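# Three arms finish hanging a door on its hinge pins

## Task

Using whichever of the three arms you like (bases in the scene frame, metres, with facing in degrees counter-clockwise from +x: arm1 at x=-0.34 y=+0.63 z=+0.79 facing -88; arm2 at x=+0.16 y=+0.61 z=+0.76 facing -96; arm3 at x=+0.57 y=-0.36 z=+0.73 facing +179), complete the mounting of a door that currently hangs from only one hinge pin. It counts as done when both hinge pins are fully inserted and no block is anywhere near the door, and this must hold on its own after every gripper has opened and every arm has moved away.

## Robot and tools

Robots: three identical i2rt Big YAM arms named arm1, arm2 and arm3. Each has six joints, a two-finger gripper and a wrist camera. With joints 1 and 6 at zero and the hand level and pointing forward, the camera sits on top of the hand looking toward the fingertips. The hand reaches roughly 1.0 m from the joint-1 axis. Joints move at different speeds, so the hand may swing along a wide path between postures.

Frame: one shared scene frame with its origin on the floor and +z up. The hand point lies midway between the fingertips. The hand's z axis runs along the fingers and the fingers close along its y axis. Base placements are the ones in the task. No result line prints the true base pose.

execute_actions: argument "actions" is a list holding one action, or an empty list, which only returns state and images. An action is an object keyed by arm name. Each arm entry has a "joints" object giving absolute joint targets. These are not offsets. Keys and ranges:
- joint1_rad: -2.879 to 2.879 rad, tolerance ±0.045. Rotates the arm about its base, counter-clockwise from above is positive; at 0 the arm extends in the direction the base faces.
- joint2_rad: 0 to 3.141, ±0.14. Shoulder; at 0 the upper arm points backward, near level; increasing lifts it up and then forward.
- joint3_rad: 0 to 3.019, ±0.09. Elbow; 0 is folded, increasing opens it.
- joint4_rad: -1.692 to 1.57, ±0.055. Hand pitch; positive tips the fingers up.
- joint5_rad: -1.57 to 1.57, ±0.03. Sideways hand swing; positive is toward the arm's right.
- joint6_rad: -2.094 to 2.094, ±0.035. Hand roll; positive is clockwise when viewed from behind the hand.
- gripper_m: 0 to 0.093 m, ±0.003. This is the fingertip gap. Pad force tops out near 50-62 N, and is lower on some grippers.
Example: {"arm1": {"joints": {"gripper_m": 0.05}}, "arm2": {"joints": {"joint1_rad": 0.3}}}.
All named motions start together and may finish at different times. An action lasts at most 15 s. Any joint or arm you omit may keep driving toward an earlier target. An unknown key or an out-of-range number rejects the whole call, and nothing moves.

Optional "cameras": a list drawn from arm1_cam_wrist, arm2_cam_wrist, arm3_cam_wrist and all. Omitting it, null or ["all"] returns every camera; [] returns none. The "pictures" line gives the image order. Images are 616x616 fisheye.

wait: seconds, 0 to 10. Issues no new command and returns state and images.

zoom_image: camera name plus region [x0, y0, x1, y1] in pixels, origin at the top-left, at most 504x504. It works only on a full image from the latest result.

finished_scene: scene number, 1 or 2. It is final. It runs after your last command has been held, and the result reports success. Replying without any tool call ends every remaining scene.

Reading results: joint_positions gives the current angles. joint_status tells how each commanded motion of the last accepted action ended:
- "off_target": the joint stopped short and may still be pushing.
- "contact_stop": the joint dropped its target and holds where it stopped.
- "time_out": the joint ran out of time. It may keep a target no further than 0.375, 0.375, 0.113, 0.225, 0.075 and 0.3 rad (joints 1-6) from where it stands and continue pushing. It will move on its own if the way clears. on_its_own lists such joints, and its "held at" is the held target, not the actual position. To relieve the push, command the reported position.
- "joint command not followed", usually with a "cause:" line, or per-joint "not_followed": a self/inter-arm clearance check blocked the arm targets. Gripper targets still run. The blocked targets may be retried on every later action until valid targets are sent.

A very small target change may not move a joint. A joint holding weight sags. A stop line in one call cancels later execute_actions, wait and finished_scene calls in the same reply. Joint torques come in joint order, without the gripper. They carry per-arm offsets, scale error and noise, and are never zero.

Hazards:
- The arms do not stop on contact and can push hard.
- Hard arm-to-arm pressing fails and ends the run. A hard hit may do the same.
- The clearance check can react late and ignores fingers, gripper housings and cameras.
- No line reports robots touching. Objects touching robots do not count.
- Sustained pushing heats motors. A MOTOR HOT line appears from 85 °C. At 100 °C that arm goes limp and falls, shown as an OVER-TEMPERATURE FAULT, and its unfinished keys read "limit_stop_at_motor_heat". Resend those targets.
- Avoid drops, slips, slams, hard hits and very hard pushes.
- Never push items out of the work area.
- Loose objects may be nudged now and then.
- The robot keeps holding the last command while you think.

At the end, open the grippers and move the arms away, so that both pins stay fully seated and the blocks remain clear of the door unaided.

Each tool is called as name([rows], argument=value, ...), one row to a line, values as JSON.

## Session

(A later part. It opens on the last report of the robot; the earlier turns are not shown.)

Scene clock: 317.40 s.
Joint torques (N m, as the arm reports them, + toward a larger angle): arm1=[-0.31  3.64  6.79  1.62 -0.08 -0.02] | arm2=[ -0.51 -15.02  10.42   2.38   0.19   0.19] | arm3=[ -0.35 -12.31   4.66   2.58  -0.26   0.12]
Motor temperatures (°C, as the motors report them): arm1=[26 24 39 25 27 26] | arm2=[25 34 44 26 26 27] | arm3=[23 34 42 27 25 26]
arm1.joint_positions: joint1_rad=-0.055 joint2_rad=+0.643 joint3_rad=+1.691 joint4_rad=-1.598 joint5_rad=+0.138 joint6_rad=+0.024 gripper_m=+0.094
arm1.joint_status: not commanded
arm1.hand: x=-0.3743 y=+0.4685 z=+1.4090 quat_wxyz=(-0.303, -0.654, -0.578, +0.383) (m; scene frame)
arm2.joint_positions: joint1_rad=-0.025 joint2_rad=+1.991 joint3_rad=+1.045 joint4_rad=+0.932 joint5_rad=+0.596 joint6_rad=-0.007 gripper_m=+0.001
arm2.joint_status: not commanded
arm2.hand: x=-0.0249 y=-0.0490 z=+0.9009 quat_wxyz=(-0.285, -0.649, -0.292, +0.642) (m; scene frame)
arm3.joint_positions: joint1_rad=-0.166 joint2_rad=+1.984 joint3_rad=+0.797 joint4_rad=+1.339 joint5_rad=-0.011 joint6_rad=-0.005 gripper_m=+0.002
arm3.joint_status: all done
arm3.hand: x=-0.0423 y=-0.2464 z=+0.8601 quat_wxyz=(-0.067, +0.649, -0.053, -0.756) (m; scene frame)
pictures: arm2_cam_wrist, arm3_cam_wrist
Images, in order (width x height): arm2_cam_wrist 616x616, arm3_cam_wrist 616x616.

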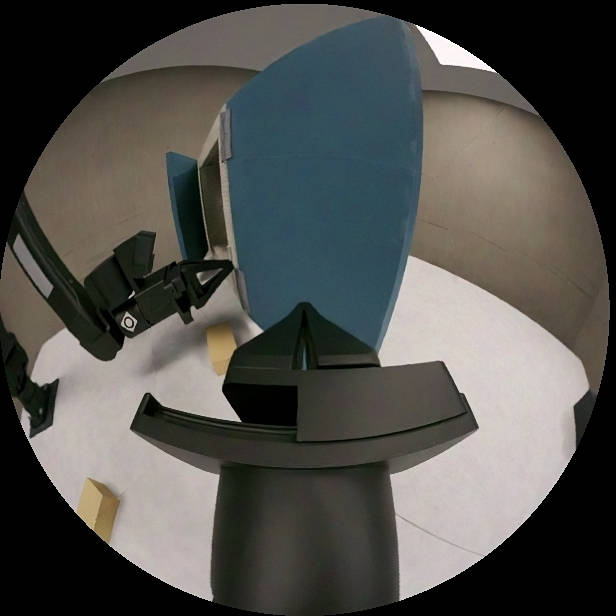

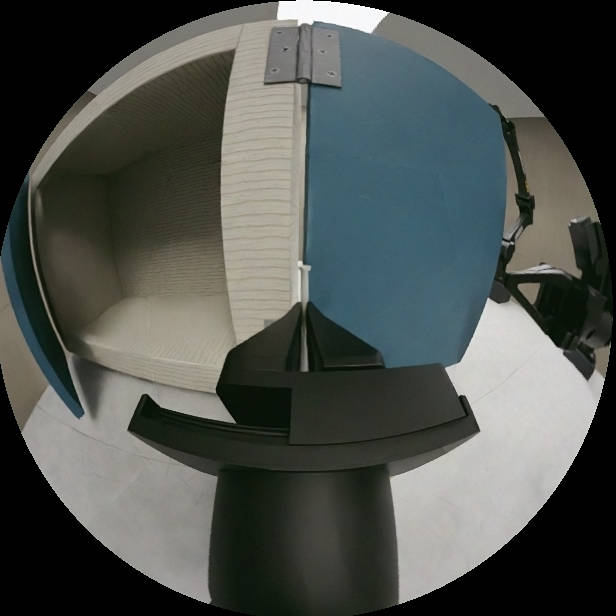

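execute_actions([
  {"arm3":{"joints":{"gripper_m":0.03}}},
], cameras=[])

execute_actions([
  {"arm3":{"joints":{"joint3_rad":0.74,"joint2_rad":1.86,"joint4_rad":1.27}}},
], cameras=["arm2_cam_wrist","arm3_cam_wrist"])

zoom_image(camera="arm2_cam_wrist", region=[180,190,290,320])

zoom_image(camera="arm3_cam_wrist", region=[230,250,380,450])

Scene clock: 323.33 s.
Joint torques (N m, as the arm reports them, + toward a larger angle): arm1=[-0.15  3.69  6.81  1.64 -0.09 -0.03] | arm2=[ -0.85 -15.25  10.4    2.32   0.22   0.2 ] | arm3=[ -0.56 -11.89   4.72   2.47  -0.26   0.07]
Motor temperatures (°C, as the motors report them): arm1=[26 24 39 25 27 26] | arm2=[25 34 44 26 26 27] | arm3=[23 34 42 27 25 26]
arm1.joint_positions: joint1_rad=-0.055 joint2_rad=+0.643 joint3_rad=+1.691 joint4_rad=-1.598 joint5_rad=+0.138 joint6_rad=+0.024 gripper_m=+0.094
arm1.joint_status: not commanded
arm1.hand: x=-0.3743 y=+0.4685 z=+1.4090 quat_wxyz=(-0.303, -0.654, -0.578, +0.383) (m; scene frame)
arm2.joint_positions: joint1_rad=-0.025 joint2_rad=+1.991 joint3_rad=+1.045 joint4_rad=+0.932 joint5_rad=+0.596 joint6_rad=-0.007 gripper_m=+0.001
arm2.joint_status: not commanded
arm2.hand: x=-0.0249 y=-0.0490 z=+0.9009 quat_wxyz=(-0.285, -0.649, -0.292, +0.642) (m; scene frame)
arm3.joint_positions: joint1_rad=-0.166 joint2_rad=+1.984 joint3_rad=+0.797 joint4_rad=+1.339 joint5_rad=-0.011 joint6_rad=-0.005 gripper_m=+0.030
arm3.joint_status: all done
arm3.hand: x=-0.0423 y=-0.2464 z=+0.8601 quat_wxyz=(-0.067, +0.649, -0.053, -0.756) (m; scene frame)
pictures: none
No camera images: the call's "cameras" was empty. Leave "cameras" out to get every camera's image.

Scene clock: 324.27 s.
Joint torques (N m, as the arm reports them, + toward a larger angle): arm1=[-0.26  3.62  6.8   1.65 -0.08 -0.02] | arm2=[ -1.08 -15.2   10.5    2.44   0.25   0.2 ] | arm3=[ -0.17 -11.37   5.62   1.3   -0.27   0.08]
Motor temperatures (°C, as the motors report them): arm1=[26 24 39 25 27 26] | arm2=[25 34 44 26 26 27] | arm3=[23 34 42 27 25 26]
arm1.joint_positions: joint1_rad=-0.055 joint2_rad=+0.643 joint3_rad=+1.691 joint4_rad=-1.598 joint5_rad=+0.138 joint6_rad=+0.024 gripper_m=+0.094
arm1.joint_status: not commanded
arm1.hand: x=-0.3743 y=+0.4685 z=+1.4090 quat_wxyz=(-0.303, -0.654, -0.578, +0.383) (m; scene frame)
arm2.joint_positions: joint1_rad=-0.025 joint2_rad=+1.991 joint3_rad=+1.045 joint4_rad=+0.932 joint5_rad=+0.596 joint6_rad=-0.007 gripper_m=+0.001
arm2.joint_status: not commanded
arm2.hand: x=-0.0249 y=-0.0490 z=+0.9009 quat_wxyz=(-0.285, -0.649, -0.292, +0.642) (m; scene frame)
arm3.joint_positions: joint1_rad=-0.166 joint2_rad=+1.863 joint3_rad=+0.736 joint4_rad=+1.279 joint5_rad=-0.011 joint6_rad=-0.005 gripper_m=+0.030
arm3.joint_status: all done
arm3.hand: x=-0.0236 y=-0.2499 z=+0.8924 quat_wxyz=(-0.067, +0.649, -0.053, -0.756) (m; scene frame)
pictures: arm2_cam_wrist, arm3_cam_wrist
Images, in order (width x height): arm2_cam_wrist 616x616, arm3_cam_wrist 616x616.

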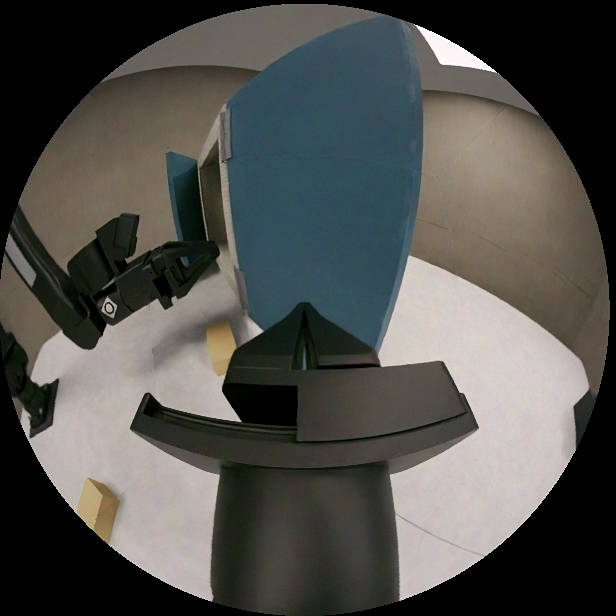

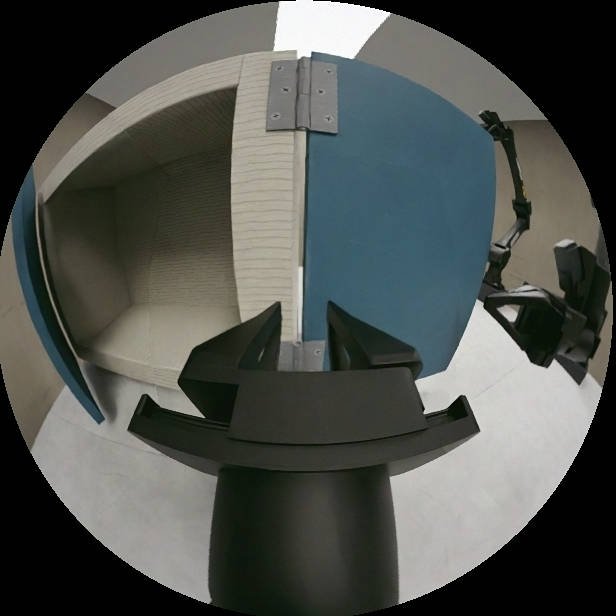

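Region (180, 190, 290, 320) of arm2_cam_wrist's 616x616 image, scaled by 3.877, with more detail than that image has; it fills the left 426 columns of this view, and the rest is white.

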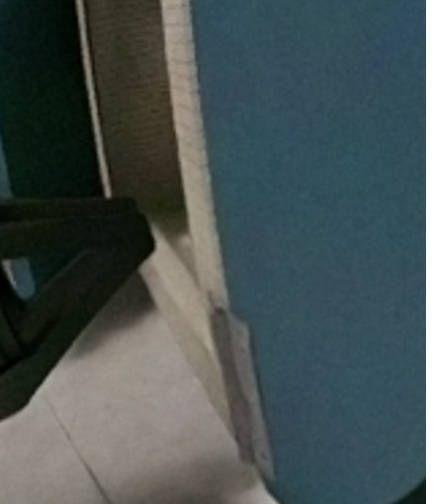

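Region (230, 250, 380, 450) of arm3_cam_wrist's 616x616 image, scaled by 2.520, with more detail than that image has; it fills the left 378 columns of this view, and the rest is white.

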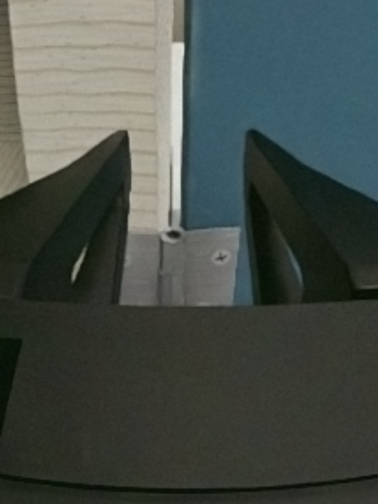

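execute_actions([
  {"arm3":{"joints":{"joint3_rad":0.55,"joint2_rad":1.80,"joint4_rad":0.75,"gripper_m":0.07}}},
], cameras=["arm3_cam_wrist"])

zoom_image(camera="arm3_cam_wrist", region=[220,60,400,330])

Scene clock: 329.37 s.
Joint torques (N m, as the arm reports them, + toward a larger angle): arm1=[-0.26  3.7   6.78  1.66 -0.09 -0.01] | arm2=[ -0.89 -15.19  10.36   2.44   0.23   0.18] | arm3=[ -0.31 -10.29   4.56   0.88  -0.26   0.07]
Motor temperatures (°C, as the motors report them): arm1=[26 24 39 25 27 26] | arm2=[25 34 44 26 26 27] | arm3=[23 34 42 27 25 26]
arm1.joint_positions: joint1_rad=-0.055 joint2_rad=+0.643 joint3_rad=+1.691 joint4_rad=-1.598 joint5_rad=+0.138 joint6_rad=+0.024 gripper_m=+0.094
arm1.joint_status: not commanded
arm1.hand: x=-0.3743 y=+0.4685 z=+1.4090 quat_wxyz=(-0.303, -0.654, -0.578, +0.383) (m; scene frame)
arm2.joint_positions: joint1_rad=-0.025 joint2_rad=+1.991 joint3_rad=+1.045 joint4_rad=+0.932 joint5_rad=+0.596 joint6_rad=-0.007 gripper_m=+0.001
arm2.joint_status: not commanded
arm2.hand: x=-0.0249 y=-0.0490 z=+0.9009 quat_wxyz=(-0.285, -0.649, -0.292, +0.642) (m; scene frame)
arm3.joint_positions: joint1_rad=-0.166 joint2_rad=+1.805 joint3_rad=+0.548 joint4_rad=+0.773 joint5_rad=-0.012 joint6_rad=+0.001 gripper_m=+0.070
arm3.joint_status: all done
arm3.hand: x=+0.0669 y=-0.2664 z=+0.7320 quat_wxyz=(-0.042, +0.853, -0.075, -0.515) (m; scene frame)
pictures: arm3_cam_wrist
Images, in order (width x height): arm3_cam_wrist 616x616.

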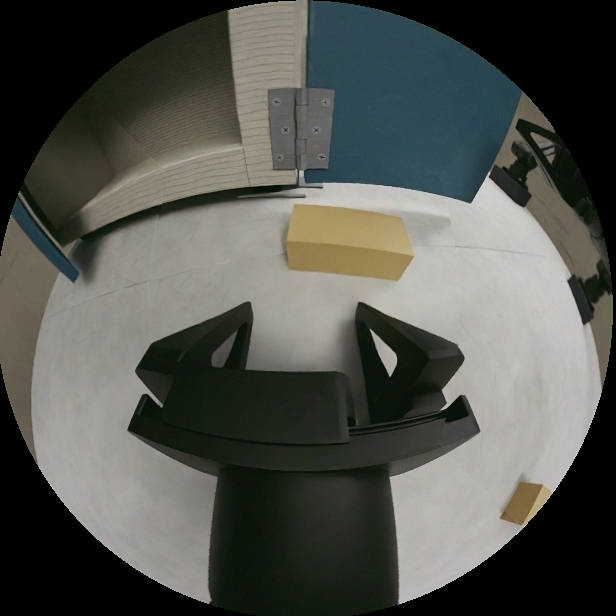

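Region (220, 60, 400, 330) of arm3_cam_wrist's 616x616 image, scaled by 1.867, with more detail than that image has.

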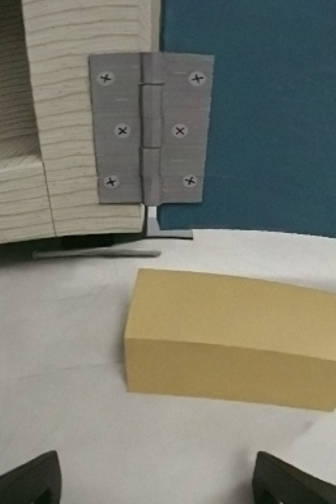

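execute_actions([
  {"arm3":{"joints":{"joint2_rad":1.4}}},
], cameras=[])

execute_actions([
  {"arm3":{"joints":{"joint1_rad":-0.225,"joint4_rad":-0.855,"joint5_rad":0,"joint6_rad":1.57,"gripper_m":0.09}}},
], cameras=[])

execute_actions([
  {"arm3":{"joints":{"joint2_rad":1.70,"joint3_rad":1.35}}},
], cameras=["arm3_cam_wrist","arm2_cam_wrist"])

Scene clock: 363.17 s.
Joint torques (N m, as the arm reports them, + toward a larger angle): arm1=[-0.07  3.61  6.79  1.6  -0.09 -0.03] | arm2=[ -0.6  -14.88  10.37   2.31   0.22   0.18] | arm3=[-0.34 -6.86  7.6   1.7  -0.29  0.03]
Motor temperatures (°C, as the motors report them): arm1=[26 24 39 25 27 26] | arm2=[25 34 45 26 26 27] | arm3=[23 33 41 27 25 26]
arm1.joint_positions: joint1_rad=-0.055 joint2_rad=+0.643 joint3_rad=+1.691 joint4_rad=-1.598 joint5_rad=+0.138 joint6_rad=+0.024 gripper_m=+0.094
arm1.joint_status: not commanded
arm1.hand: x=-0.3743 y=+0.4685 z=+1.4090 quat_wxyz=(-0.303, -0.654, -0.578, +0.383) (m; scene frame)
arm2.joint_positions: joint1_rad=-0.025 joint2_rad=+1.991 joint3_rad=+1.045 joint4_rad=+0.932 joint5_rad=+0.596 joint6_rad=-0.007 gripper_m=+0.001
arm2.joint_status: not commanded
arm2.hand: x=-0.0249 y=-0.0490 z=+0.9009 quat_wxyz=(-0.285, -0.649, -0.292, +0.642) (m; scene frame)
arm3.joint_positions: joint1_rad=-0.166 joint2_rad=+1.395 joint3_rad=+0.548 joint4_rad=+0.754 joint5_rad=-0.012 joint6_rad=+0.001 gripper_m=+0.070
arm3.joint_status: all done
arm3.hand: x=+0.0580 y=-0.2650 z=+0.9330 quat_wxyz=(-0.057, +0.737, -0.063, -0.671) (m; scene frame)
pictures: none
No camera images: the call's "cameras" was empty. Leave "cameras" out to get every camera's image.

Scene clock: 365.27 s.
Joint torques (N m, as the arm reports them, + toward a larger angle): arm1=[-0.25  3.59  6.73  1.66 -0.08 -0.01] | arm2=[ -0.4  -15.11  10.4    2.44   0.2    0.2 ] | arm3=[-0.44 -3.02  3.61 -0.97  0.33  0.23]
Motor temperatures (°C, as the motors report them): arm1=[26 24 39 25 27 26] | arm2=[25 34 45 26 26 27] | arm3=[23 33 41 27 25 26]
arm1.joint_positions: joint1_rad=-0.055 joint2_rad=+0.643 joint3_rad=+1.691 joint4_rad=-1.598 joint5_rad=+0.138 joint6_rad=+0.024 gripper_m=+0.094
arm1.joint_status: not commanded
arm1.hand: x=-0.3743 y=+0.4685 z=+1.4090 quat_wxyz=(-0.303, -0.654, -0.578, +0.383) (m; scene frame)
arm2.joint_positions: joint1_rad=-0.025 joint2_rad=+1.991 joint3_rad=+1.045 joint4_rad=+0.932 joint5_rad=+0.596 joint6_rad=-0.007 gripper_m=+0.001
arm2.joint_status: not commanded
arm2.hand: x=-0.0249 y=-0.0490 z=+0.9009 quat_wxyz=(-0.285, -0.649, -0.292, +0.642) (m; scene frame)
arm3.joint_positions: joint1_rad=-0.218 joint2_rad=+1.359 joint3_rad=+0.583 joint4_rad=-0.818 joint5_rad=-0.009 joint6_rad=+1.550 gripper_m=+0.090
arm3.joint_status: all done
arm3.hand: x=+0.3017 y=-0.2945 z=+0.7287 quat_wxyz=(-0.004, +0.628, -0.778, +0.012) (m; scene frame)
pictures: none
No camera images: the call's "cameras" was empty. Leave "cameras" out to get every camera's image.

Scene clock: 366.90 s.
Joint torques (N m, as the arm reports them, + toward a larger angle): arm1=[-0.23  3.58  6.81  1.63 -0.07 -0.02] | arm2=[ -0.97 -15.4   10.35   2.48   0.22   0.17] | arm3=[ -0.42 -13.84  11.59   0.97   0.11   0.1 ]
Motor temperatures (°C, as the motors report them): arm1=[26 24 39 25 27 26] | arm2=[25 34 45 26 26 27] | arm3=[23 33 41 27 25 26]
arm1.joint_positions: joint1_rad=-0.055 joint2_rad=+0.643 joint3_rad=+1.691 joint4_rad=-1.598 joint5_rad=+0.138 joint6_rad=+0.024 gripper_m=+0.094
arm1.joint_status: not commanded
arm1.hand: x=-0.3743 y=+0.4685 z=+1.4090 quat_wxyz=(-0.303, -0.654, -0.578, +0.383) (m; scene frame)
arm2.joint_positions: joint1_rad=-0.025 joint2_rad=+1.991 joint3_rad=+1.045 joint4_rad=+0.932 joint5_rad=+0.596 joint6_rad=-0.007 gripper_m=+0.001
arm2.joint_status: not commanded
arm2.hand: x=-0.0249 y=-0.0490 z=+0.9009 quat_wxyz=(-0.285, -0.649, -0.292, +0.642) (m; scene frame)
arm3.joint_positions: joint1_rad=-0.218 joint2_rad=+1.706 joint3_rad=+1.317 joint4_rad=-0.857 joint5_rad=-0.003 joint6_rad=+1.563 gripper_m=+0.090
arm3.joint_status: all done
arm3.hand: x=+0.0137 y=-0.2249 z=+0.8454 quat_wxyz=(+0.100, +0.615, -0.772, -0.126) (m; scene frame)
pictures: arm2_cam_wrist, arm3_cam_wrist
Images, in order (width x height): arm2_cam_wrist 616x616, arm3_cam_wrist 616x616.

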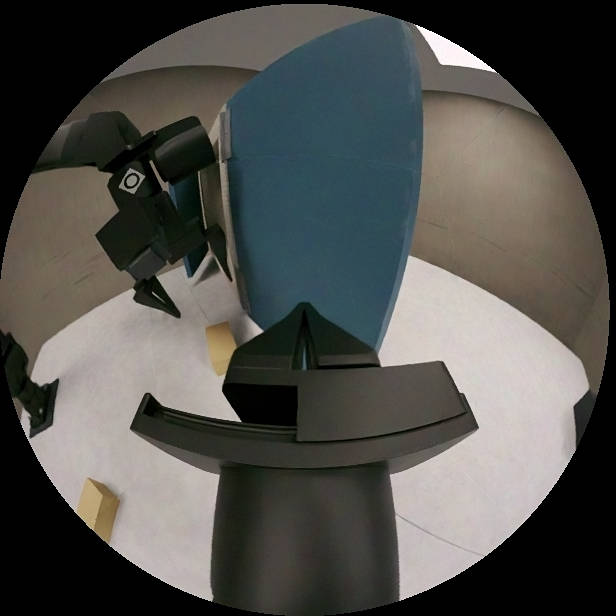

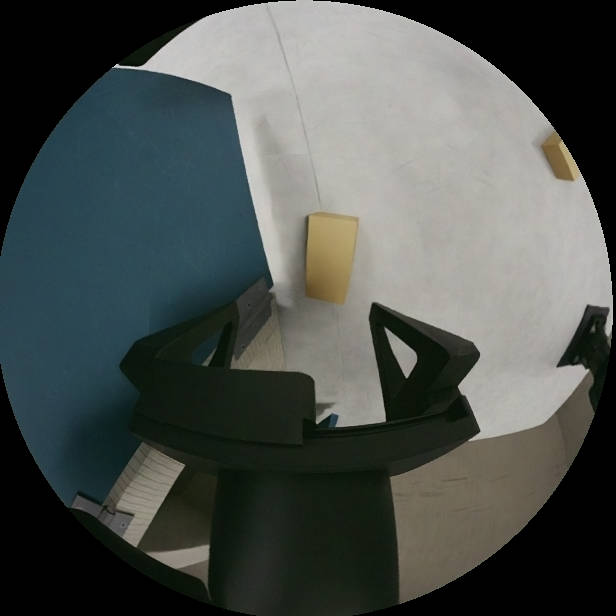

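execute_actions([
  {"arm3":{"joints":{"joint3_rad":1.24,"joint4_rad":-0.75}}},
], cameras=[])

execute_actions([
  {"arm3":{"joints":{"joint2_rad":1.84,"joint3_rad":1.183,"joint4_rad":-0.643}}},
], cameras=["arm3_cam_wrist","arm2_cam_wrist"])

Scene clock: 377.17 s.
Joint torques (N m, as the arm reports them, + toward a larger angle): arm1=[-0.24  3.58  6.8   1.64 -0.1  -0.02] | arm2=[ -0.88 -14.83  10.46   2.46   0.24   0.17] | arm3=[ -0.27 -13.58   8.6    1.52   0.09   0.09]
Motor temperatures (°C, as the motors report them): arm1=[26 24 39 25 27 26] | arm2=[25 34 45 26 26 27] | arm3=[23 34 44 27 25 26]
arm1.joint_positions: joint1_rad=-0.055 joint2_rad=+0.643 joint3_rad=+1.691 joint4_rad=-1.598 joint5_rad=+0.138 joint6_rad=+0.024 gripper_m=+0.094
arm1.joint_status: not commanded
arm1.hand: x=-0.3743 y=+0.4685 z=+1.4090 quat_wxyz=(-0.303, -0.654, -0.578, +0.383) (m; scene frame)
arm2.joint_positions: joint1_rad=-0.025 joint2_rad=+1.991 joint3_rad=+1.045 joint4_rad=+0.932 joint5_rad=+0.596 joint6_rad=-0.007 gripper_m=+0.001
arm2.joint_status: not commanded
arm2.hand: x=-0.0249 y=-0.0490 z=+0.9009 quat_wxyz=(-0.285, -0.649, -0.292, +0.642) (m; scene frame)
arm3.joint_positions: joint1_rad=-0.218 joint2_rad=+1.706 joint3_rad=+1.236 joint4_rad=-0.765 joint5_rad=-0.003 joint6_rad=+1.563 gripper_m=+0.090
arm3.joint_status: all done
arm3.hand: x=+0.0237 y=-0.2273 z=+0.8184 quat_wxyz=(+0.104, +0.614, -0.771, -0.131) (m; scene frame)
pictures: none
No camera images: the call's "cameras" was empty. Leave "cameras" out to get every camera's image.

Scene clock: 378.20 s.
Joint torques (N m, as the arm reports them, + toward a larger angle): arm1=[-0.2   3.59  6.75  1.67 -0.1  -0.02] | arm2=[ -0.94 -15.27  10.42   2.43   0.23   0.19] | arm3=[ -0.71 -12.21   6.97   1.11   0.06   0.07]
Motor temperatures (°C, as the motors report them): arm1=[26 24 39 25 27 26] | arm2=[25 34 45 26 26 27] | arm3=[23 34 44 27 25 26]
arm1.joint_positions: joint1_rad=-0.055 joint2_rad=+0.643 joint3_rad=+1.691 joint4_rad=-1.598 joint5_rad=+0.138 joint6_rad=+0.024 gripper_m=+0.094
arm1.joint_status: not commanded
arm1.hand: x=-0.3743 y=+0.4685 z=+1.4090 quat_wxyz=(-0.303, -0.654, -0.578, +0.383) (m; scene frame)
arm2.joint_positions: joint1_rad=-0.025 joint2_rad=+1.991 joint3_rad=+1.045 joint4_rad=+0.932 joint5_rad=+0.596 joint6_rad=-0.007 gripper_m=+0.001
arm2.joint_status: not commanded
arm2.hand: x=-0.0249 y=-0.0490 z=+0.9009 quat_wxyz=(-0.285, -0.649, -0.292, +0.642) (m; scene frame)
arm3.joint_positions: joint1_rad=-0.218 joint2_rad=+1.823 joint3_rad=+1.192 joint4_rad=-0.650 joint5_rad=-0.002 joint6_rad=+1.564 gripper_m=+0.090
arm3.joint_status: all done
arm3.hand: x=+0.0247 y=-0.2272 z=+0.7461 quat_wxyz=(+0.090, +0.616, -0.775, -0.113) (m; scene frame)
pictures: arm2_cam_wrist, arm3_cam_wrist
Images, in order (width x height): arm2_cam_wrist 616x616, arm3_cam_wrist 616x616.

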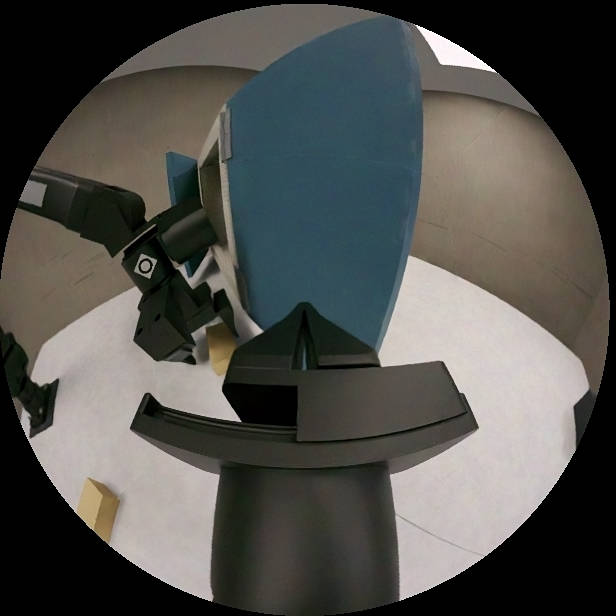

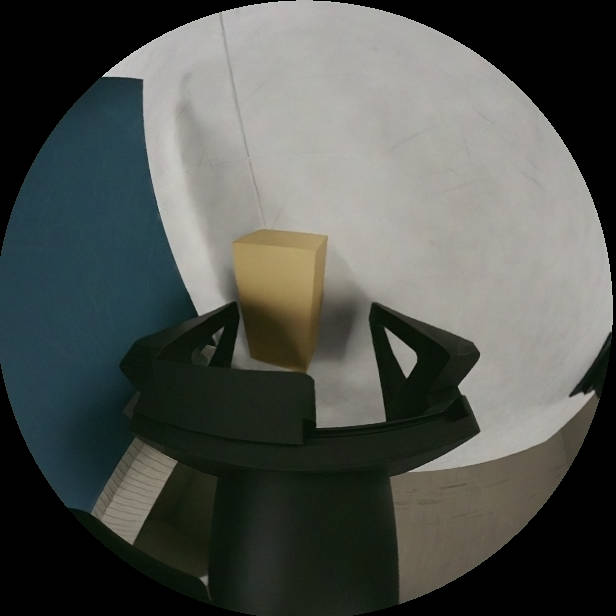

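Between fingers. Close, lift, carry out.

execute_actions([
  {"arm3":{"joints":{"gripper_m":0.03}}},
], cameras=[])

execute_actions([
  {"arm3":{"joints":{"joint2_rad":1.68,"joint3_rad":1.10}}},
], cameras=["arm3_cam_wrist"])

Scene clock: 382.53 s.
Joint torques (N m, as the arm reports them, + toward a larger angle): arm1=[-0.32  3.66  6.82  1.64 -0.08 -0.02] | arm2=[ -1.21 -15.12  10.49   2.28   0.23   0.18] | arm3=[ -0.26 -12.41   7.01   1.13   0.06   0.06]
Motor temperatures (°C, as the motors report them): arm1=[26 24 38 25 27 26] | arm2=[25 34 45 26 26 27] | arm3=[23 34 44 27 25 26]
arm1.joint_positions: joint1_rad=-0.055 joint2_rad=+0.643 joint3_rad=+1.691 joint4_rad=-1.598 joint5_rad=+0.138 joint6_rad=+0.024 gripper_m=+0.094
arm1.joint_status: not commanded
arm1.hand: x=-0.3743 y=+0.4685 z=+1.4090 quat_wxyz=(-0.303, -0.654, -0.578, +0.383) (m; scene frame)
arm2.joint_positions: joint1_rad=-0.025 joint2_rad=+1.991 joint3_rad=+1.045 joint4_rad=+0.932 joint5_rad=+0.596 joint6_rad=-0.007 gripper_m=+0.001
arm2.joint_status: not commanded
arm2.hand: x=-0.0249 y=-0.0490 z=+0.9009 quat_wxyz=(-0.285, -0.649, -0.292, +0.642) (m; scene frame)
arm3.joint_positions: joint1_rad=-0.218 joint2_rad=+1.823 joint3_rad=+1.189 joint4_rad=-0.650 joint5_rad=-0.002 joint6_rad=+1.565 gripper_m=+0.047
arm3.joint_status: gripper_m off_target (ended at +0.047, target +0.030)
arm3.hand: x=+0.0259 y=-0.2275 z=+0.7451 quat_wxyz=(+0.089, +0.616, -0.775, -0.112) (m; scene frame)
pictures: none
No camera images: the call's "cameras" was empty. Leave "cameras" out to get every camera's image.

Scene clock: 383.50 s.
Joint torques (N m, as the arm reports them, + toward a larger angle): arm1=[-0.09  3.53  6.75  1.65 -0.09 -0.01] | arm2=[ -0.67 -15.23  10.44   2.43   0.22   0.17] | arm3=[ -0.41 -13.16   8.52   0.93   0.02   0.08]
Motor temperatures (°C, as the motors report them): arm1=[26 24 38 25 27 26] | arm2=[25 34 45 26 26 27] | arm3=[23 34 44 27 25 26]
arm1.joint_positions: joint1_rad=-0.055 joint2_rad=+0.643 joint3_rad=+1.691 joint4_rad=-1.598 joint5_rad=+0.138 joint6_rad=+0.024 gripper_m=+0.094
arm1.joint_status: not commanded
arm1.hand: x=-0.3743 y=+0.4685 z=+1.4090 quat_wxyz=(-0.303, -0.654, -0.578, +0.383) (m; scene frame)
arm2.joint_positions: joint1_rad=-0.025 joint2_rad=+1.991 joint3_rad=+1.045 joint4_rad=+0.932 joint5_rad=+0.596 joint6_rad=-0.007 gripper_m=+0.001
arm2.joint_status: not commanded
arm2.hand: x=-0.0249 y=-0.0490 z=+0.9009 quat_wxyz=(-0.285, -0.649, -0.292, +0.642) (m; scene frame)
arm3.joint_positions: joint1_rad=-0.218 joint2_rad=+1.691 joint3_rad=+1.091 joint4_rad=-0.642 joint5_rad=-0.002 joint6_rad=+1.565 gripper_m=+0.047
arm3.joint_status: all done
arm3.hand: x=+0.0550 y=-0.2345 z=+0.7772 quat_wxyz=(+0.102, +0.614, -0.772, -0.129) (m; scene frame)
pictures: arm3_cam_wrist
Images, in order (width x height): arm3_cam_wrist 616x616.

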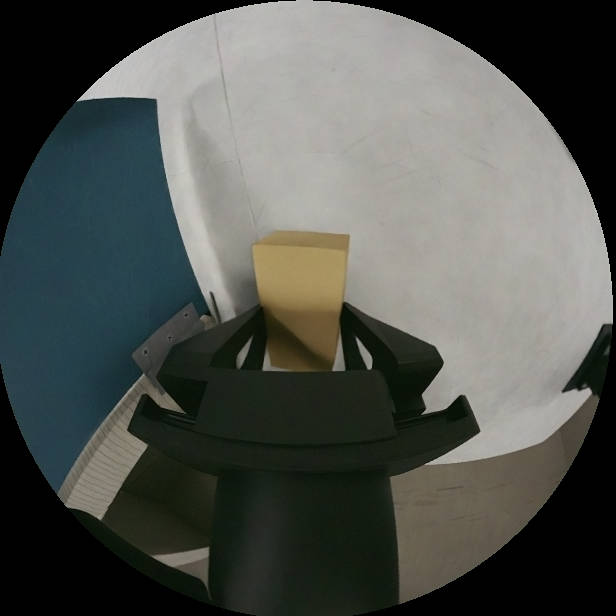

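execute_actions([
  {"arm3":{"joints":{"joint1_rad":0.3,"joint2_rad":1.05,"joint3_rad":0.44,"joint4_rad":-0.572}}},
], cameras=[])

execute_actions([
  {"arm3":{"joints":{"joint2_rad":1.16,"joint3_rad":0.422}}},
], cameras=[])

Scene clock: 391.57 s.
Joint torques (N m, as the arm reports them, + toward a larger angle): arm1=[-0.18  3.47  6.79  1.64 -0.09 -0.02] | arm2=[ -1.25 -14.9   10.44   2.38   0.21   0.19] | arm3=[ 1.32 -4.6   8.4   1.37  0.06  0.05]
Motor temperatures (°C, as the motors report them): arm1=[26 24 38 25 27 26] | arm2=[25 34 45 26 26 27] | arm3=[23 34 44 27 25 26]
arm1.joint_positions: joint1_rad=-0.055 joint2_rad=+0.643 joint3_rad=+1.691 joint4_rad=-1.598 joint5_rad=+0.138 joint6_rad=+0.024 gripper_m=+0.094
arm1.joint_status: not commanded
arm1.hand: x=-0.3743 y=+0.4685 z=+1.4090 quat_wxyz=(-0.303, -0.654, -0.578, +0.383) (m; scene frame)
arm2.joint_positions: joint1_rad=-0.025 joint2_rad=+1.991 joint3_rad=+1.045 joint4_rad=+0.932 joint5_rad=+0.596 joint6_rad=-0.007 gripper_m=+0.001
arm2.joint_status: not commanded
arm2.hand: x=-0.0249 y=-0.0490 z=+0.9009 quat_wxyz=(-0.285, -0.649, -0.292, +0.642) (m; scene frame)
arm3.joint_positions: joint1_rad=+0.288 joint2_rad=+1.065 joint3_rad=+0.435 joint4_rad=-0.580 joint5_rad=-0.002 joint6_rad=+1.565 gripper_m=+0.047
arm3.joint_status: all done
arm3.hand: x=+0.2875 y=-0.4360 z=+0.7665 quat_wxyz=(+0.143, +0.785, -0.592, -0.108) (m; scene frame)
pictures: none
No camera images: the call's "cameras" was empty. Leave "cameras" out to get every camera's image.

Scene clock: 392.33 s.
Joint torques (N m, as the arm reports them, + toward a larger angle): arm1=[-0.15  3.55  6.79  1.65 -0.09 -0.01] | arm2=[ -0.66 -15.11  10.39   2.32   0.22   0.2 ] | arm3=[ 1.44 -3.2   6.87  1.01  0.04  0.07]
Motor temperatures (°C, as the motors report them): arm1=[26 24 38 25 27 26] | arm2=[25 34 45 26 26 27] | arm3=[23 34 44 27 25 26]
arm1.joint_positions: joint1_rad=-0.055 joint2_rad=+0.643 joint3_rad=+1.691 joint4_rad=-1.598 joint5_rad=+0.138 joint6_rad=+0.024 gripper_m=+0.094
arm1.joint_status: not commanded
arm1.hand: x=-0.3743 y=+0.4685 z=+1.4090 quat_wxyz=(-0.303, -0.654, -0.578, +0.383) (m; scene frame)
arm2.joint_positions: joint1_rad=-0.025 joint2_rad=+1.991 joint3_rad=+1.045 joint4_rad=+0.932 joint5_rad=+0.596 joint6_rad=-0.007 gripper_m=+0.001
arm2.joint_status: not commanded
arm2.hand: x=-0.0249 y=-0.0490 z=+0.9009 quat_wxyz=(-0.285, -0.649, -0.292, +0.642) (m; scene frame)
arm3.joint_positions: joint1_rad=+0.288 joint2_rad=+1.150 joint3_rad=+0.425 joint4_rad=-0.575 joint5_rad=-0.002 joint6_rad=+1.565 gripper_m=+0.047
arm3.joint_status: all done
arm3.hand: x=+0.2996 y=-0.4326 z=+0.7404 quat_wxyz=(+0.107, +0.791, -0.597, -0.081) (m; scene frame)
pictures: none
No camera images: the call's "cameras" was empty. Leave "cameras" out to get every camera's image.

execute_actions([
  {"arm3":{"joints":{"gripper_m":0.09}}},
], cameras=[])

execute_actions([
  {"arm3":{"joints":{"joint2_rad":0.95,"joint4_rad":-0.3}}},
], cameras=[])

execute_actions([
  {"arm3":{"joints":{"joint1_rad":-0.11,"joint2_rad":1.3,"joint3_rad":0.6,"joint4_rad":0.7,"joint6_rad":0}}},
], cameras=[])

execute_actions([
  {"arm3":{"joints":{"joint2_rad":1.8,"joint3_rad":0.6,"joint4_rad":0.75}}},
], cameras=["arm3_cam_wrist"])

Scene clock: 401.83 s.
Joint torques (N m, as the arm reports them, + toward a larger angle): arm1=[-0.29  3.62  6.79  1.66 -0.09 -0.02] | arm2=[ -0.58 -15.01  10.41   2.41   0.2    0.17] | arm3=[ 1.03 -3.5   6.88  0.82  0.05  0.04]
Motor temperatures (°C, as the motors report them): arm1=[26 24 38 25 27 26] | arm2=[25 34 45 26 26 27] | arm3=[23 33 43 27 25 26]
arm1.joint_positions: joint1_rad=-0.055 joint2_rad=+0.643 joint3_rad=+1.691 joint4_rad=-1.598 joint5_rad=+0.138 joint6_rad=+0.024 gripper_m=+0.094
arm1.joint_status: not commanded
arm1.hand: x=-0.3743 y=+0.4685 z=+1.4090 quat_wxyz=(-0.303, -0.654, -0.578, +0.383) (m; scene frame)
arm2.joint_positions: joint1_rad=-0.025 joint2_rad=+1.991 joint3_rad=+1.045 joint4_rad=+0.932 joint5_rad=+0.596 joint6_rad=-0.007 gripper_m=+0.001
arm2.joint_status: not commanded
arm2.hand: x=-0.0249 y=-0.0490 z=+0.9009 quat_wxyz=(-0.285, -0.649, -0.292, +0.642) (m; scene frame)
arm3.joint_positions: joint1_rad=+0.288 joint2_rad=+1.149 joint3_rad=+0.425 joint4_rad=-0.573 joint5_rad=-0.002 joint6_rad=+1.566 gripper_m=+0.090
arm3.joint_status: all done
arm3.hand: x=+0.2990 y=-0.4328 z=+0.7408 quat_wxyz=(+0.109, +0.791, -0.597, -0.082) (m; scene frame)
pictures: none
No camera images: the call's "cameras" was empty. Leave "cameras" out to get every camera's image.

Scene clock: 402.83 s.
Joint torques (N m, as the arm reports them, + toward a larger angle): arm1=[-0.15  3.56  6.83  1.65 -0.09 -0.03] | arm2=[ -0.67 -15.11  10.33   2.37   0.21   0.19] | arm3=[ 0.76 -2.88  9.    2.14  0.05  0.03]
Motor temperatures (°C, as the motors report them): arm1=[26 24 38 25 27 26] | arm2=[25 34 45 26 26 27] | arm3=[23 33 43 27 25 26]
arm1.joint_positions: joint1_rad=-0.055 joint2_rad=+0.643 joint3_rad=+1.691 joint4_rad=-1.598 joint5_rad=+0.138 joint6_rad=+0.024 gripper_m=+0.094
arm1.joint_status: not commanded
arm1.hand: x=-0.3743 y=+0.4685 z=+1.4090 quat_wxyz=(-0.303, -0.654, -0.578, +0.383) (m; scene frame)
arm2.joint_positions: joint1_rad=-0.025 joint2_rad=+1.991 joint3_rad=+1.045 joint4_rad=+0.932 joint5_rad=+0.596 joint6_rad=-0.007 gripper_m=+0.001
arm2.joint_status: not commanded
arm2.hand: x=-0.0249 y=-0.0490 z=+0.9009 quat_wxyz=(-0.285, -0.649, -0.292, +0.642) (m; scene frame)
arm3.joint_positions: joint1_rad=+0.288 joint2_rad=+0.946 joint3_rad=+0.418 joint4_rad=-0.319 joint5_rad=-0.002 joint6_rad=+1.566 gripper_m=+0.090
arm3.joint_status: all done
arm3.hand: x=+0.2345 y=-0.4508 z=+0.8275 quat_wxyz=(+0.282, +0.747, -0.563, -0.214) (m; scene frame)
pictures: none
No camera images: the call's "cameras" was empty. Leave "cameras" out to get every camera's image.

Scene clock: 405.00 s.
Joint torques (N m, as the arm reports them, + toward a larger angle): arm1=[-0.28  3.48  6.8   1.66 -0.09 -0.02] | arm2=[ -0.45 -15.33  10.42   2.42   0.22   0.19] | arm3=[-0.07 -7.14 10.61  2.53 -0.06 -0.01]
Motor temperatures (°C, as the motors report them): arm1=[26 24 38 25 27 26] | arm2=[25 34 45 26 26 27] | arm3=[23 33 44 27 25 26]
arm1.joint_positions: joint1_rad=-0.055 joint2_rad=+0.643 joint3_rad=+1.691 joint4_rad=-1.598 joint5_rad=+0.138 joint6_rad=+0.024 gripper_m=+0.094
arm1.joint_status: not commanded
arm1.hand: x=-0.3743 y=+0.4685 z=+1.4090 quat_wxyz=(-0.303, -0.654, -0.578, +0.383) (m; scene frame)
arm2.joint_positions: joint1_rad=-0.025 joint2_rad=+1.991 joint3_rad=+1.045 joint4_rad=+0.932 joint5_rad=+0.596 joint6_rad=-0.007 gripper_m=+0.001
arm2.joint_status: not commanded
arm2.hand: x=-0.0249 y=-0.0490 z=+0.9009 quat_wxyz=(-0.285, -0.649, -0.292, +0.642) (m; scene frame)
arm3.joint_positions: joint1_rad=-0.108 joint2_rad=+1.300 joint3_rad=+0.569 joint4_rad=+0.679 joint5_rad=-0.002 joint6_rad=+0.008 gripper_m=+0.090
arm3.joint_status: all done
arm3.hand: x=+0.0577 y=-0.2936 z=+0.9726 quat_wxyz=(-0.039, +0.724, -0.047, -0.687) (m; scene frame)
pictures: none
No camera images: the call's "cameras" was empty. Leave "cameras" out to get every camera's image.

Scene clock: 406.20 s.
Joint torques (N m, as the arm reports them, + toward a larger angle): arm1=[-0.19  3.67  6.81  1.61 -0.09 -0.03] | arm2=[ -0.92 -14.82  10.33   2.41   0.23   0.17] | arm3=[ 0.21 -9.88  7.01  2.3  -0.06 -0.03]
Motor temperatures (°C, as the motors report them): arm1=[26 24 38 25 27 26] | arm2=[25 35 45 26 26 27] | arm3=[23 33 44 27 25 26]
arm1.joint_positions: joint1_rad=-0.055 joint2_rad=+0.643 joint3_rad=+1.691 joint4_rad=-1.598 joint5_rad=+0.138 joint6_rad=+0.024 gripper_m=+0.094
arm1.joint_status: not commanded
arm1.hand: x=-0.3743 y=+0.4685 z=+1.4090 quat_wxyz=(-0.303, -0.654, -0.578, +0.383) (m; scene frame)
arm2.joint_positions: joint1_rad=-0.025 joint2_rad=+1.991 joint3_rad=+1.045 joint4_rad=+0.932 joint5_rad=+0.596 joint6_rad=-0.007 gripper_m=+0.001
arm2.joint_status: not commanded
arm2.hand: x=-0.0249 y=-0.0490 z=+0.9009 quat_wxyz=(-0.285, -0.649, -0.292, +0.642) (m; scene frame)
arm3.joint_positions: joint1_rad=-0.108 joint2_rad=+1.798 joint3_rad=+0.571 joint4_rad=+0.737 joint5_rad=-0.002 joint6_rad=+0.008 gripper_m=+0.090
arm3.joint_status: all done
arm3.hand: x=+0.0550 y=-0.2930 z=+0.7354 quat_wxyz=(-0.030, +0.856, -0.056, -0.513) (m; scene frame)
pictures: arm3_cam_wrist
Images, in order (width x height): arm3_cam_wrist 616x616.

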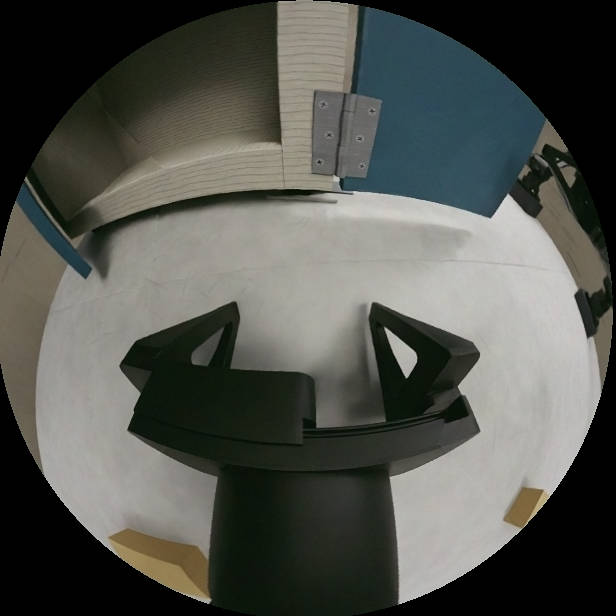

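zoom_image(camera="arm3_cam_wrist", region=[200,140,420,260])

Region (200, 140, 420, 260) of arm3_cam_wrist's 616x616 image, scaled by 2.291, with more detail than that image has; it fills the top 275 rows of this view, and the rest is white.

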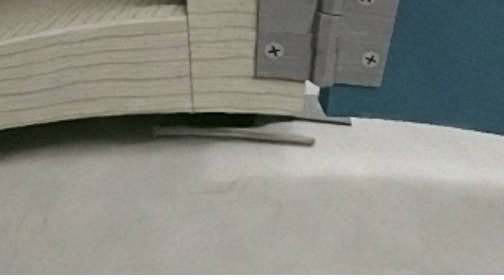

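execute_actions([
  {"arm3":{"joints":{"joint3_rad":0.82,"joint2_rad":1.90,"joint4_rad":0.63}}},
], cameras=["arm3_cam_wrist"])

Scene clock: 415.33 s.
Joint torques (N m, as the arm reports them, + toward a larger angle): arm1=[-0.15  3.58  6.79  1.61 -0.08 -0.03] | arm2=[ -0.63 -14.7   10.45   2.42   0.2    0.18] | arm3=[  0.08 -11.5    7.82   1.38  -0.01  -0.01]
Motor temperatures (°C, as the motors report them): arm1=[26 24 38 25 27 26] | arm2=[25 35 45 26 26 27] | arm3=[23 33 44 27 25 26]
arm1.joint_positions: joint1_rad=-0.055 joint2_rad=+0.643 joint3_rad=+1.691 joint4_rad=-1.598 joint5_rad=+0.138 joint6_rad=+0.024 gripper_m=+0.094
arm1.joint_status: not commanded
arm1.hand: x=-0.3743 y=+0.4685 z=+1.4090 quat_wxyz=(-0.303, -0.654, -0.578, +0.383) (m; scene frame)
arm2.joint_positions: joint1_rad=-0.025 joint2_rad=+1.991 joint3_rad=+1.045 joint4_rad=+0.932 joint5_rad=+0.596 joint6_rad=-0.007 gripper_m=+0.001
arm2.joint_status: not commanded
arm2.hand: x=-0.0249 y=-0.0490 z=+0.9009 quat_wxyz=(-0.285, -0.649, -0.292, +0.642) (m; scene frame)
arm3.joint_positions: joint1_rad=-0.108 joint2_rad=+1.891 joint3_rad=+0.794 joint4_rad=+0.640 joint5_rad=-0.003 joint6_rad=+0.008 gripper_m=+0.090
arm3.joint_status: all done
arm3.hand: x=-0.0260 y=-0.2832 z=+0.7470 quat_wxyz=(-0.030, +0.847, -0.055, -0.528) (m; scene frame)
pictures: arm3_cam_wrist
Images, in order (width x height): arm3_cam_wrist 616x616.

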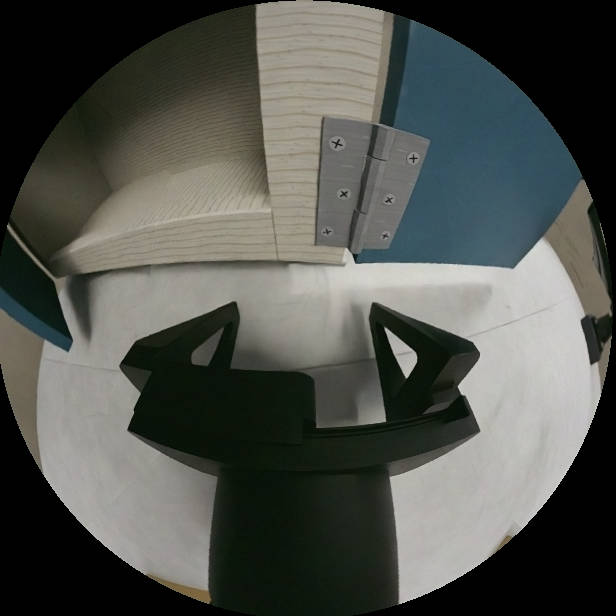

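execute_actions([
  {"arm3":{"joints":{"joint3_rad":0.733,"joint4_rad":1.0,"joint2_rad":1.95}}},
], cameras=[])

execute_actions([
  {"arm3":{"joints":{"joint2_rad":2.03}}},
], cameras=["arm3_cam_wrist"])

Scene clock: 424.20 s.
Joint torques (N m, as the arm reports them, + toward a larger angle): arm1=[-0.2   3.59  6.78  1.61 -0.09 -0.03] | arm2=[ -1.11 -15.18  10.32   2.46   0.24   0.18] | arm3=[  0.14 -11.51   4.71   2.58  -0.05  -0.03]
Motor temperatures (°C, as the motors report them): arm1=[26 24 38 25 27 26] | arm2=[25 35 45 26 26 27] | arm3=[23 33 43 27 25 26]
arm1.joint_positions: joint1_rad=-0.055 joint2_rad=+0.643 joint3_rad=+1.691 joint4_rad=-1.598 joint5_rad=+0.138 joint6_rad=+0.024 gripper_m=+0.094
arm1.joint_status: not commanded
arm1.hand: x=-0.3743 y=+0.4685 z=+1.4090 quat_wxyz=(-0.303, -0.654, -0.578, +0.383) (m; scene frame)
arm2.joint_positions: joint1_rad=-0.025 joint2_rad=+1.991 joint3_rad=+1.045 joint4_rad=+0.932 joint5_rad=+0.596 joint6_rad=-0.007 gripper_m=+0.001
arm2.joint_status: not commanded
arm2.hand: x=-0.0249 y=-0.0490 z=+0.9009 quat_wxyz=(-0.285, -0.649, -0.292, +0.642) (m; scene frame)
arm3.joint_positions: joint1_rad=-0.108 joint2_rad=+1.940 joint3_rad=+0.732 joint4_rad=+0.979 joint5_rad=-0.003 joint6_rad=+0.008 gripper_m=+0.090
arm3.joint_status: all done
arm3.hand: x=-0.0224 y=-0.2836 z=+0.7728 quat_wxyz=(-0.035, +0.782, -0.051, -0.621) (m; scene frame)
pictures: none
No camera images: the call's "cameras" was empty. Leave "cameras" out to get every camera's image.

Scene clock: 424.87 s.
Joint torques (N m, as the arm reports them, + toward a larger angle): arm1=[-0.27  3.58  6.73  1.62 -0.09 -0.02] | arm2=[ -1.2  -15.14  10.54   2.43   0.2    0.22] | arm3=[  0.   -10.82   4.32   1.91  -0.04  -0.12]
Motor temperatures (°C, as the motors report them): arm1=[26 24 38 25 27 26] | arm2=[25 35 45 26 26 27] | arm3=[23 33 43 27 25 26]
arm1.joint_positions: joint1_rad=-0.055 joint2_rad=+0.643 joint3_rad=+1.691 joint4_rad=-1.598 joint5_rad=+0.138 joint6_rad=+0.024 gripper_m=+0.094
arm1.joint_status: not commanded
arm1.hand: x=-0.3743 y=+0.4685 z=+1.4090 quat_wxyz=(-0.303, -0.654, -0.578, +0.383) (m; scene frame)
arm2.joint_positions: joint1_rad=-0.025 joint2_rad=+1.991 joint3_rad=+1.045 joint4_rad=+0.932 joint5_rad=+0.596 joint6_rad=-0.007 gripper_m=+0.001
arm2.joint_status: not commanded
arm2.hand: x=-0.0249 y=-0.0490 z=+0.9009 quat_wxyz=(-0.285, -0.649, -0.292, +0.642) (m; scene frame)
arm3.joint_positions: joint1_rad=-0.108 joint2_rad=+2.006 joint3_rad=+0.732 joint4_rad=+0.995 joint5_rad=-0.002 joint6_rad=+0.015 gripper_m=+0.090
arm3.joint_status: all done
arm3.hand: x=-0.0167 y=-0.2842 z=+0.7390 quat_wxyz=(-0.032, +0.797, -0.054, -0.601) (m; scene frame)
pictures: arm3_cam_wrist
Images, in order (width x height): arm3_cam_wrist 616x616.

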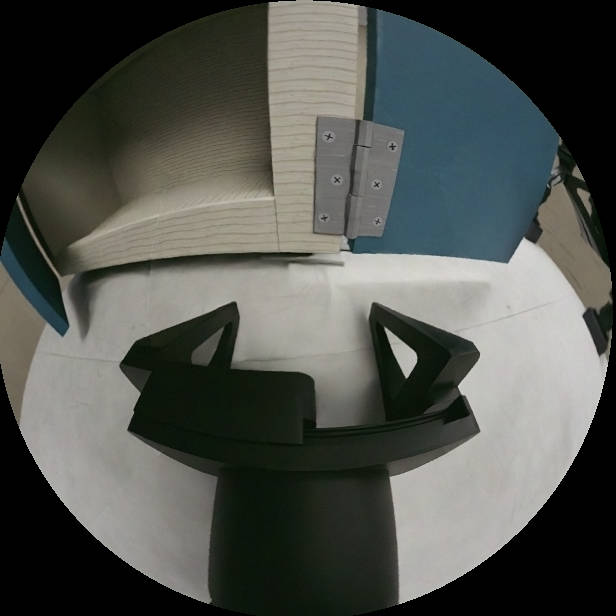

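execute_actions([
  {"arm3":{"joints":{"joint3_rad":0.86,"joint4_rad":0.81,"joint2_rad":2.01}}},
], cameras=["arm3_cam_wrist"])

zoom_image(camera="arm3_cam_wrist", region=[200,220,420,340])

Scene clock: 434.27 s.
Joint torques (N m, as the arm reports them, + toward a larger angle): arm1=[-0.2   3.49  6.78  1.64 -0.1  -0.01] | arm2=[ -1.13 -14.85  10.44   2.41   0.22   0.19] | arm3=[  0.19 -12.47   6.67   1.35   0.    -0.04]
Motor temperatures (°C, as the motors report them): arm1=[26 24 38 25 27 26] | arm2=[25 35 45 26 26 27] | arm3=[23 34 42 27 25 26]
arm1.joint_positions: joint1_rad=-0.055 joint2_rad=+0.643 joint3_rad=+1.691 joint4_rad=-1.598 joint5_rad=+0.138 joint6_rad=+0.024 gripper_m=+0.094
arm1.joint_status: not commanded
arm1.hand: x=-0.3743 y=+0.4685 z=+1.4090 quat_wxyz=(-0.303, -0.654, -0.578, +0.383) (m; scene frame)
arm2.joint_positions: joint1_rad=-0.025 joint2_rad=+1.991 joint3_rad=+1.045 joint4_rad=+0.932 joint5_rad=+0.596 joint6_rad=-0.007 gripper_m=+0.001
arm2.joint_status: not commanded
arm2.hand: x=-0.0249 y=-0.0490 z=+0.9009 quat_wxyz=(-0.285, -0.649, -0.292, +0.642) (m; scene frame)
arm3.joint_positions: joint1_rad=-0.108 joint2_rad=+2.006 joint3_rad=+0.840 joint4_rad=+0.820 joint5_rad=-0.002 joint6_rad=+0.008 gripper_m=+0.090
arm3.joint_status: all done
arm3.hand: x=-0.0501 y=-0.2801 z=+0.7375 quat_wxyz=(-0.033, +0.817, -0.053, -0.574) (m; scene frame)
pictures: arm3_cam_wrist
Images, in order (width x height): arm3_cam_wrist 616x616.

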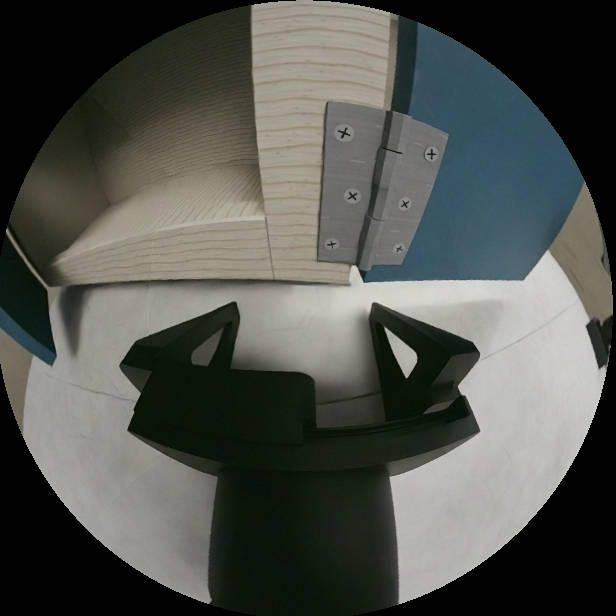

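Region (200, 220, 420, 340) of arm3_cam_wrist's 616x616 image, scaled by 2.291, with more detail than that image has; it fills the top 275 rows of this view, and the rest is white.

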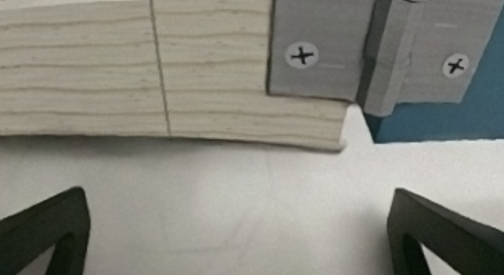

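execute_actions([
  {"arm3":{"joints":{"joint3_rad":0.815,"joint4_rad":0.96,"joint2_rad":2.02}}},
], cameras=[])

execute_actions([
  {"arm3":{"joints":{"joint2_rad":2.09}}},
], cameras=["arm3_cam_wrist","arm2_cam_wrist"])

zoom_image(camera="arm3_cam_wrist", region=[200,220,420,340])

Scene clock: 448.27 s.
Joint torques (N m, as the arm reports them, + toward a larger angle): arm1=[-0.13  3.56  6.78  1.63 -0.09 -0.03] | arm2=[ -0.63 -14.86  10.42   2.39   0.21   0.16] | arm3=[  0.29 -11.88   4.79   2.58  -0.03  -0.05]
Motor temperatures (°C, as the motors report them): arm1=[26 24 38 25 27 26] | arm2=[25 35 45 26 26 27] | arm3=[23 34 42 27 25 26]
arm1.joint_positions: joint1_rad=-0.055 joint2_rad=+0.643 joint3_rad=+1.691 joint4_rad=-1.598 joint5_rad=+0.138 joint6_rad=+0.024 gripper_m=+0.094
arm1.joint_status: not commanded
arm1.hand: x=-0.3743 y=+0.4685 z=+1.4090 quat_wxyz=(-0.303, -0.654, -0.578, +0.383) (m; scene frame)
arm2.joint_positions: joint1_rad=-0.025 joint2_rad=+1.991 joint3_rad=+1.045 joint4_rad=+0.932 joint5_rad=+0.596 joint6_rad=-0.007 gripper_m=+0.001
arm2.joint_status: not commanded
arm2.hand: x=-0.0249 y=-0.0490 z=+0.9009 quat_wxyz=(-0.285, -0.649, -0.292, +0.642) (m; scene frame)
arm3.joint_positions: joint1_rad=-0.108 joint2_rad=+2.006 joint3_rad=+0.817 joint4_rad=+0.938 joint5_rad=-0.002 joint6_rad=+0.008 gripper_m=+0.090
arm3.joint_status: all done
arm3.hand: x=-0.0488 y=-0.2803 z=+0.7563 quat_wxyz=(-0.035, +0.788, -0.051, -0.612) (m; scene frame)
pictures: none
No camera images: the call's "cameras" was empty. Leave "cameras" out to get every camera's image.

Scene clock: 448.87 s.
Joint torques (N m, as the arm reports them, + toward a larger angle): arm1=[-0.2   3.71  6.81  1.65 -0.08 -0.01] | arm2=[ -0.76 -14.76  10.44   2.42   0.24   0.2 ] | arm3=[ 0.06 -9.66  4.45  1.72 -0.02 -0.11]
Motor temperatures (°C, as the motors report them): arm1=[26 24 38 25 27 26] | arm2=[25 35 45 26 26 27] | arm3=[23 34 42 27 25 26]
arm1.joint_positions: joint1_rad=-0.055 joint2_rad=+0.643 joint3_rad=+1.691 joint4_rad=-1.598 joint5_rad=+0.138 joint6_rad=+0.024 gripper_m=+0.094
arm1.joint_status: not commanded
arm1.hand: x=-0.3743 y=+0.4685 z=+1.4090 quat_wxyz=(-0.303, -0.654, -0.578, +0.383) (m; scene frame)
arm2.joint_positions: joint1_rad=-0.025 joint2_rad=+1.991 joint3_rad=+1.045 joint4_rad=+0.932 joint5_rad=+0.596 joint6_rad=-0.007 gripper_m=+0.001
arm2.joint_status: not commanded
arm2.hand: x=-0.0249 y=-0.0490 z=+0.9009 quat_wxyz=(-0.285, -0.649, -0.292, +0.642) (m; scene frame)
arm3.joint_positions: joint1_rad=-0.108 joint2_rad=+2.043 joint3_rad=+0.817 joint4_rad=+0.962 joint5_rad=-0.002 joint6_rad=+0.015 gripper_m=+0.090
arm3.joint_status: all done
arm3.hand: x=-0.0462 y=-0.2806 z=+0.7399 quat_wxyz=(-0.033, +0.792, -0.054, -0.607) (m; scene frame)
pictures: arm2_cam_wrist, arm3_cam_wrist
Images, in order (width x height): arm2_cam_wrist 616x616, arm3_cam_wrist 616x616.

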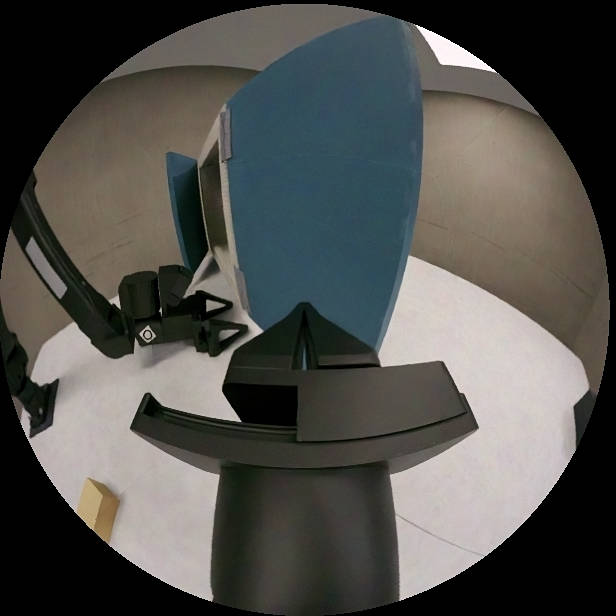

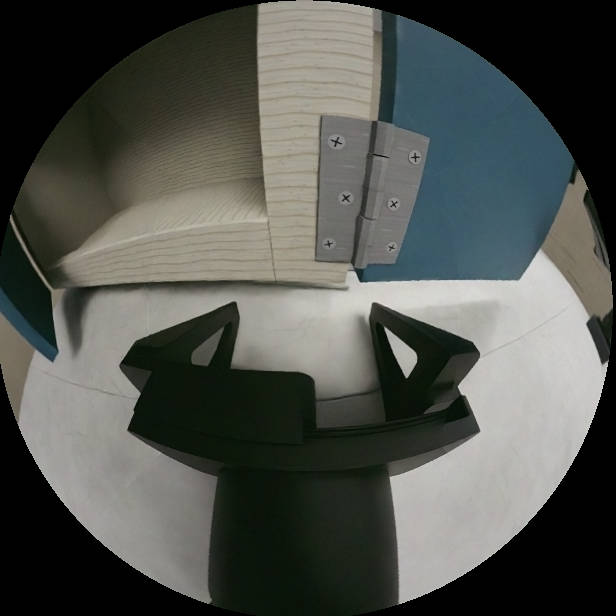

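Region (200, 220, 420, 340) of arm3_cam_wrist's 616x616 image, scaled by 2.291, with more detail than that image has; it fills the top 275 rows of this view, and the rest is white.

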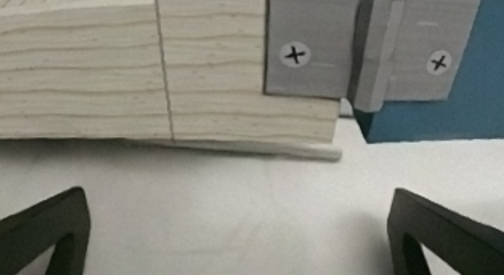

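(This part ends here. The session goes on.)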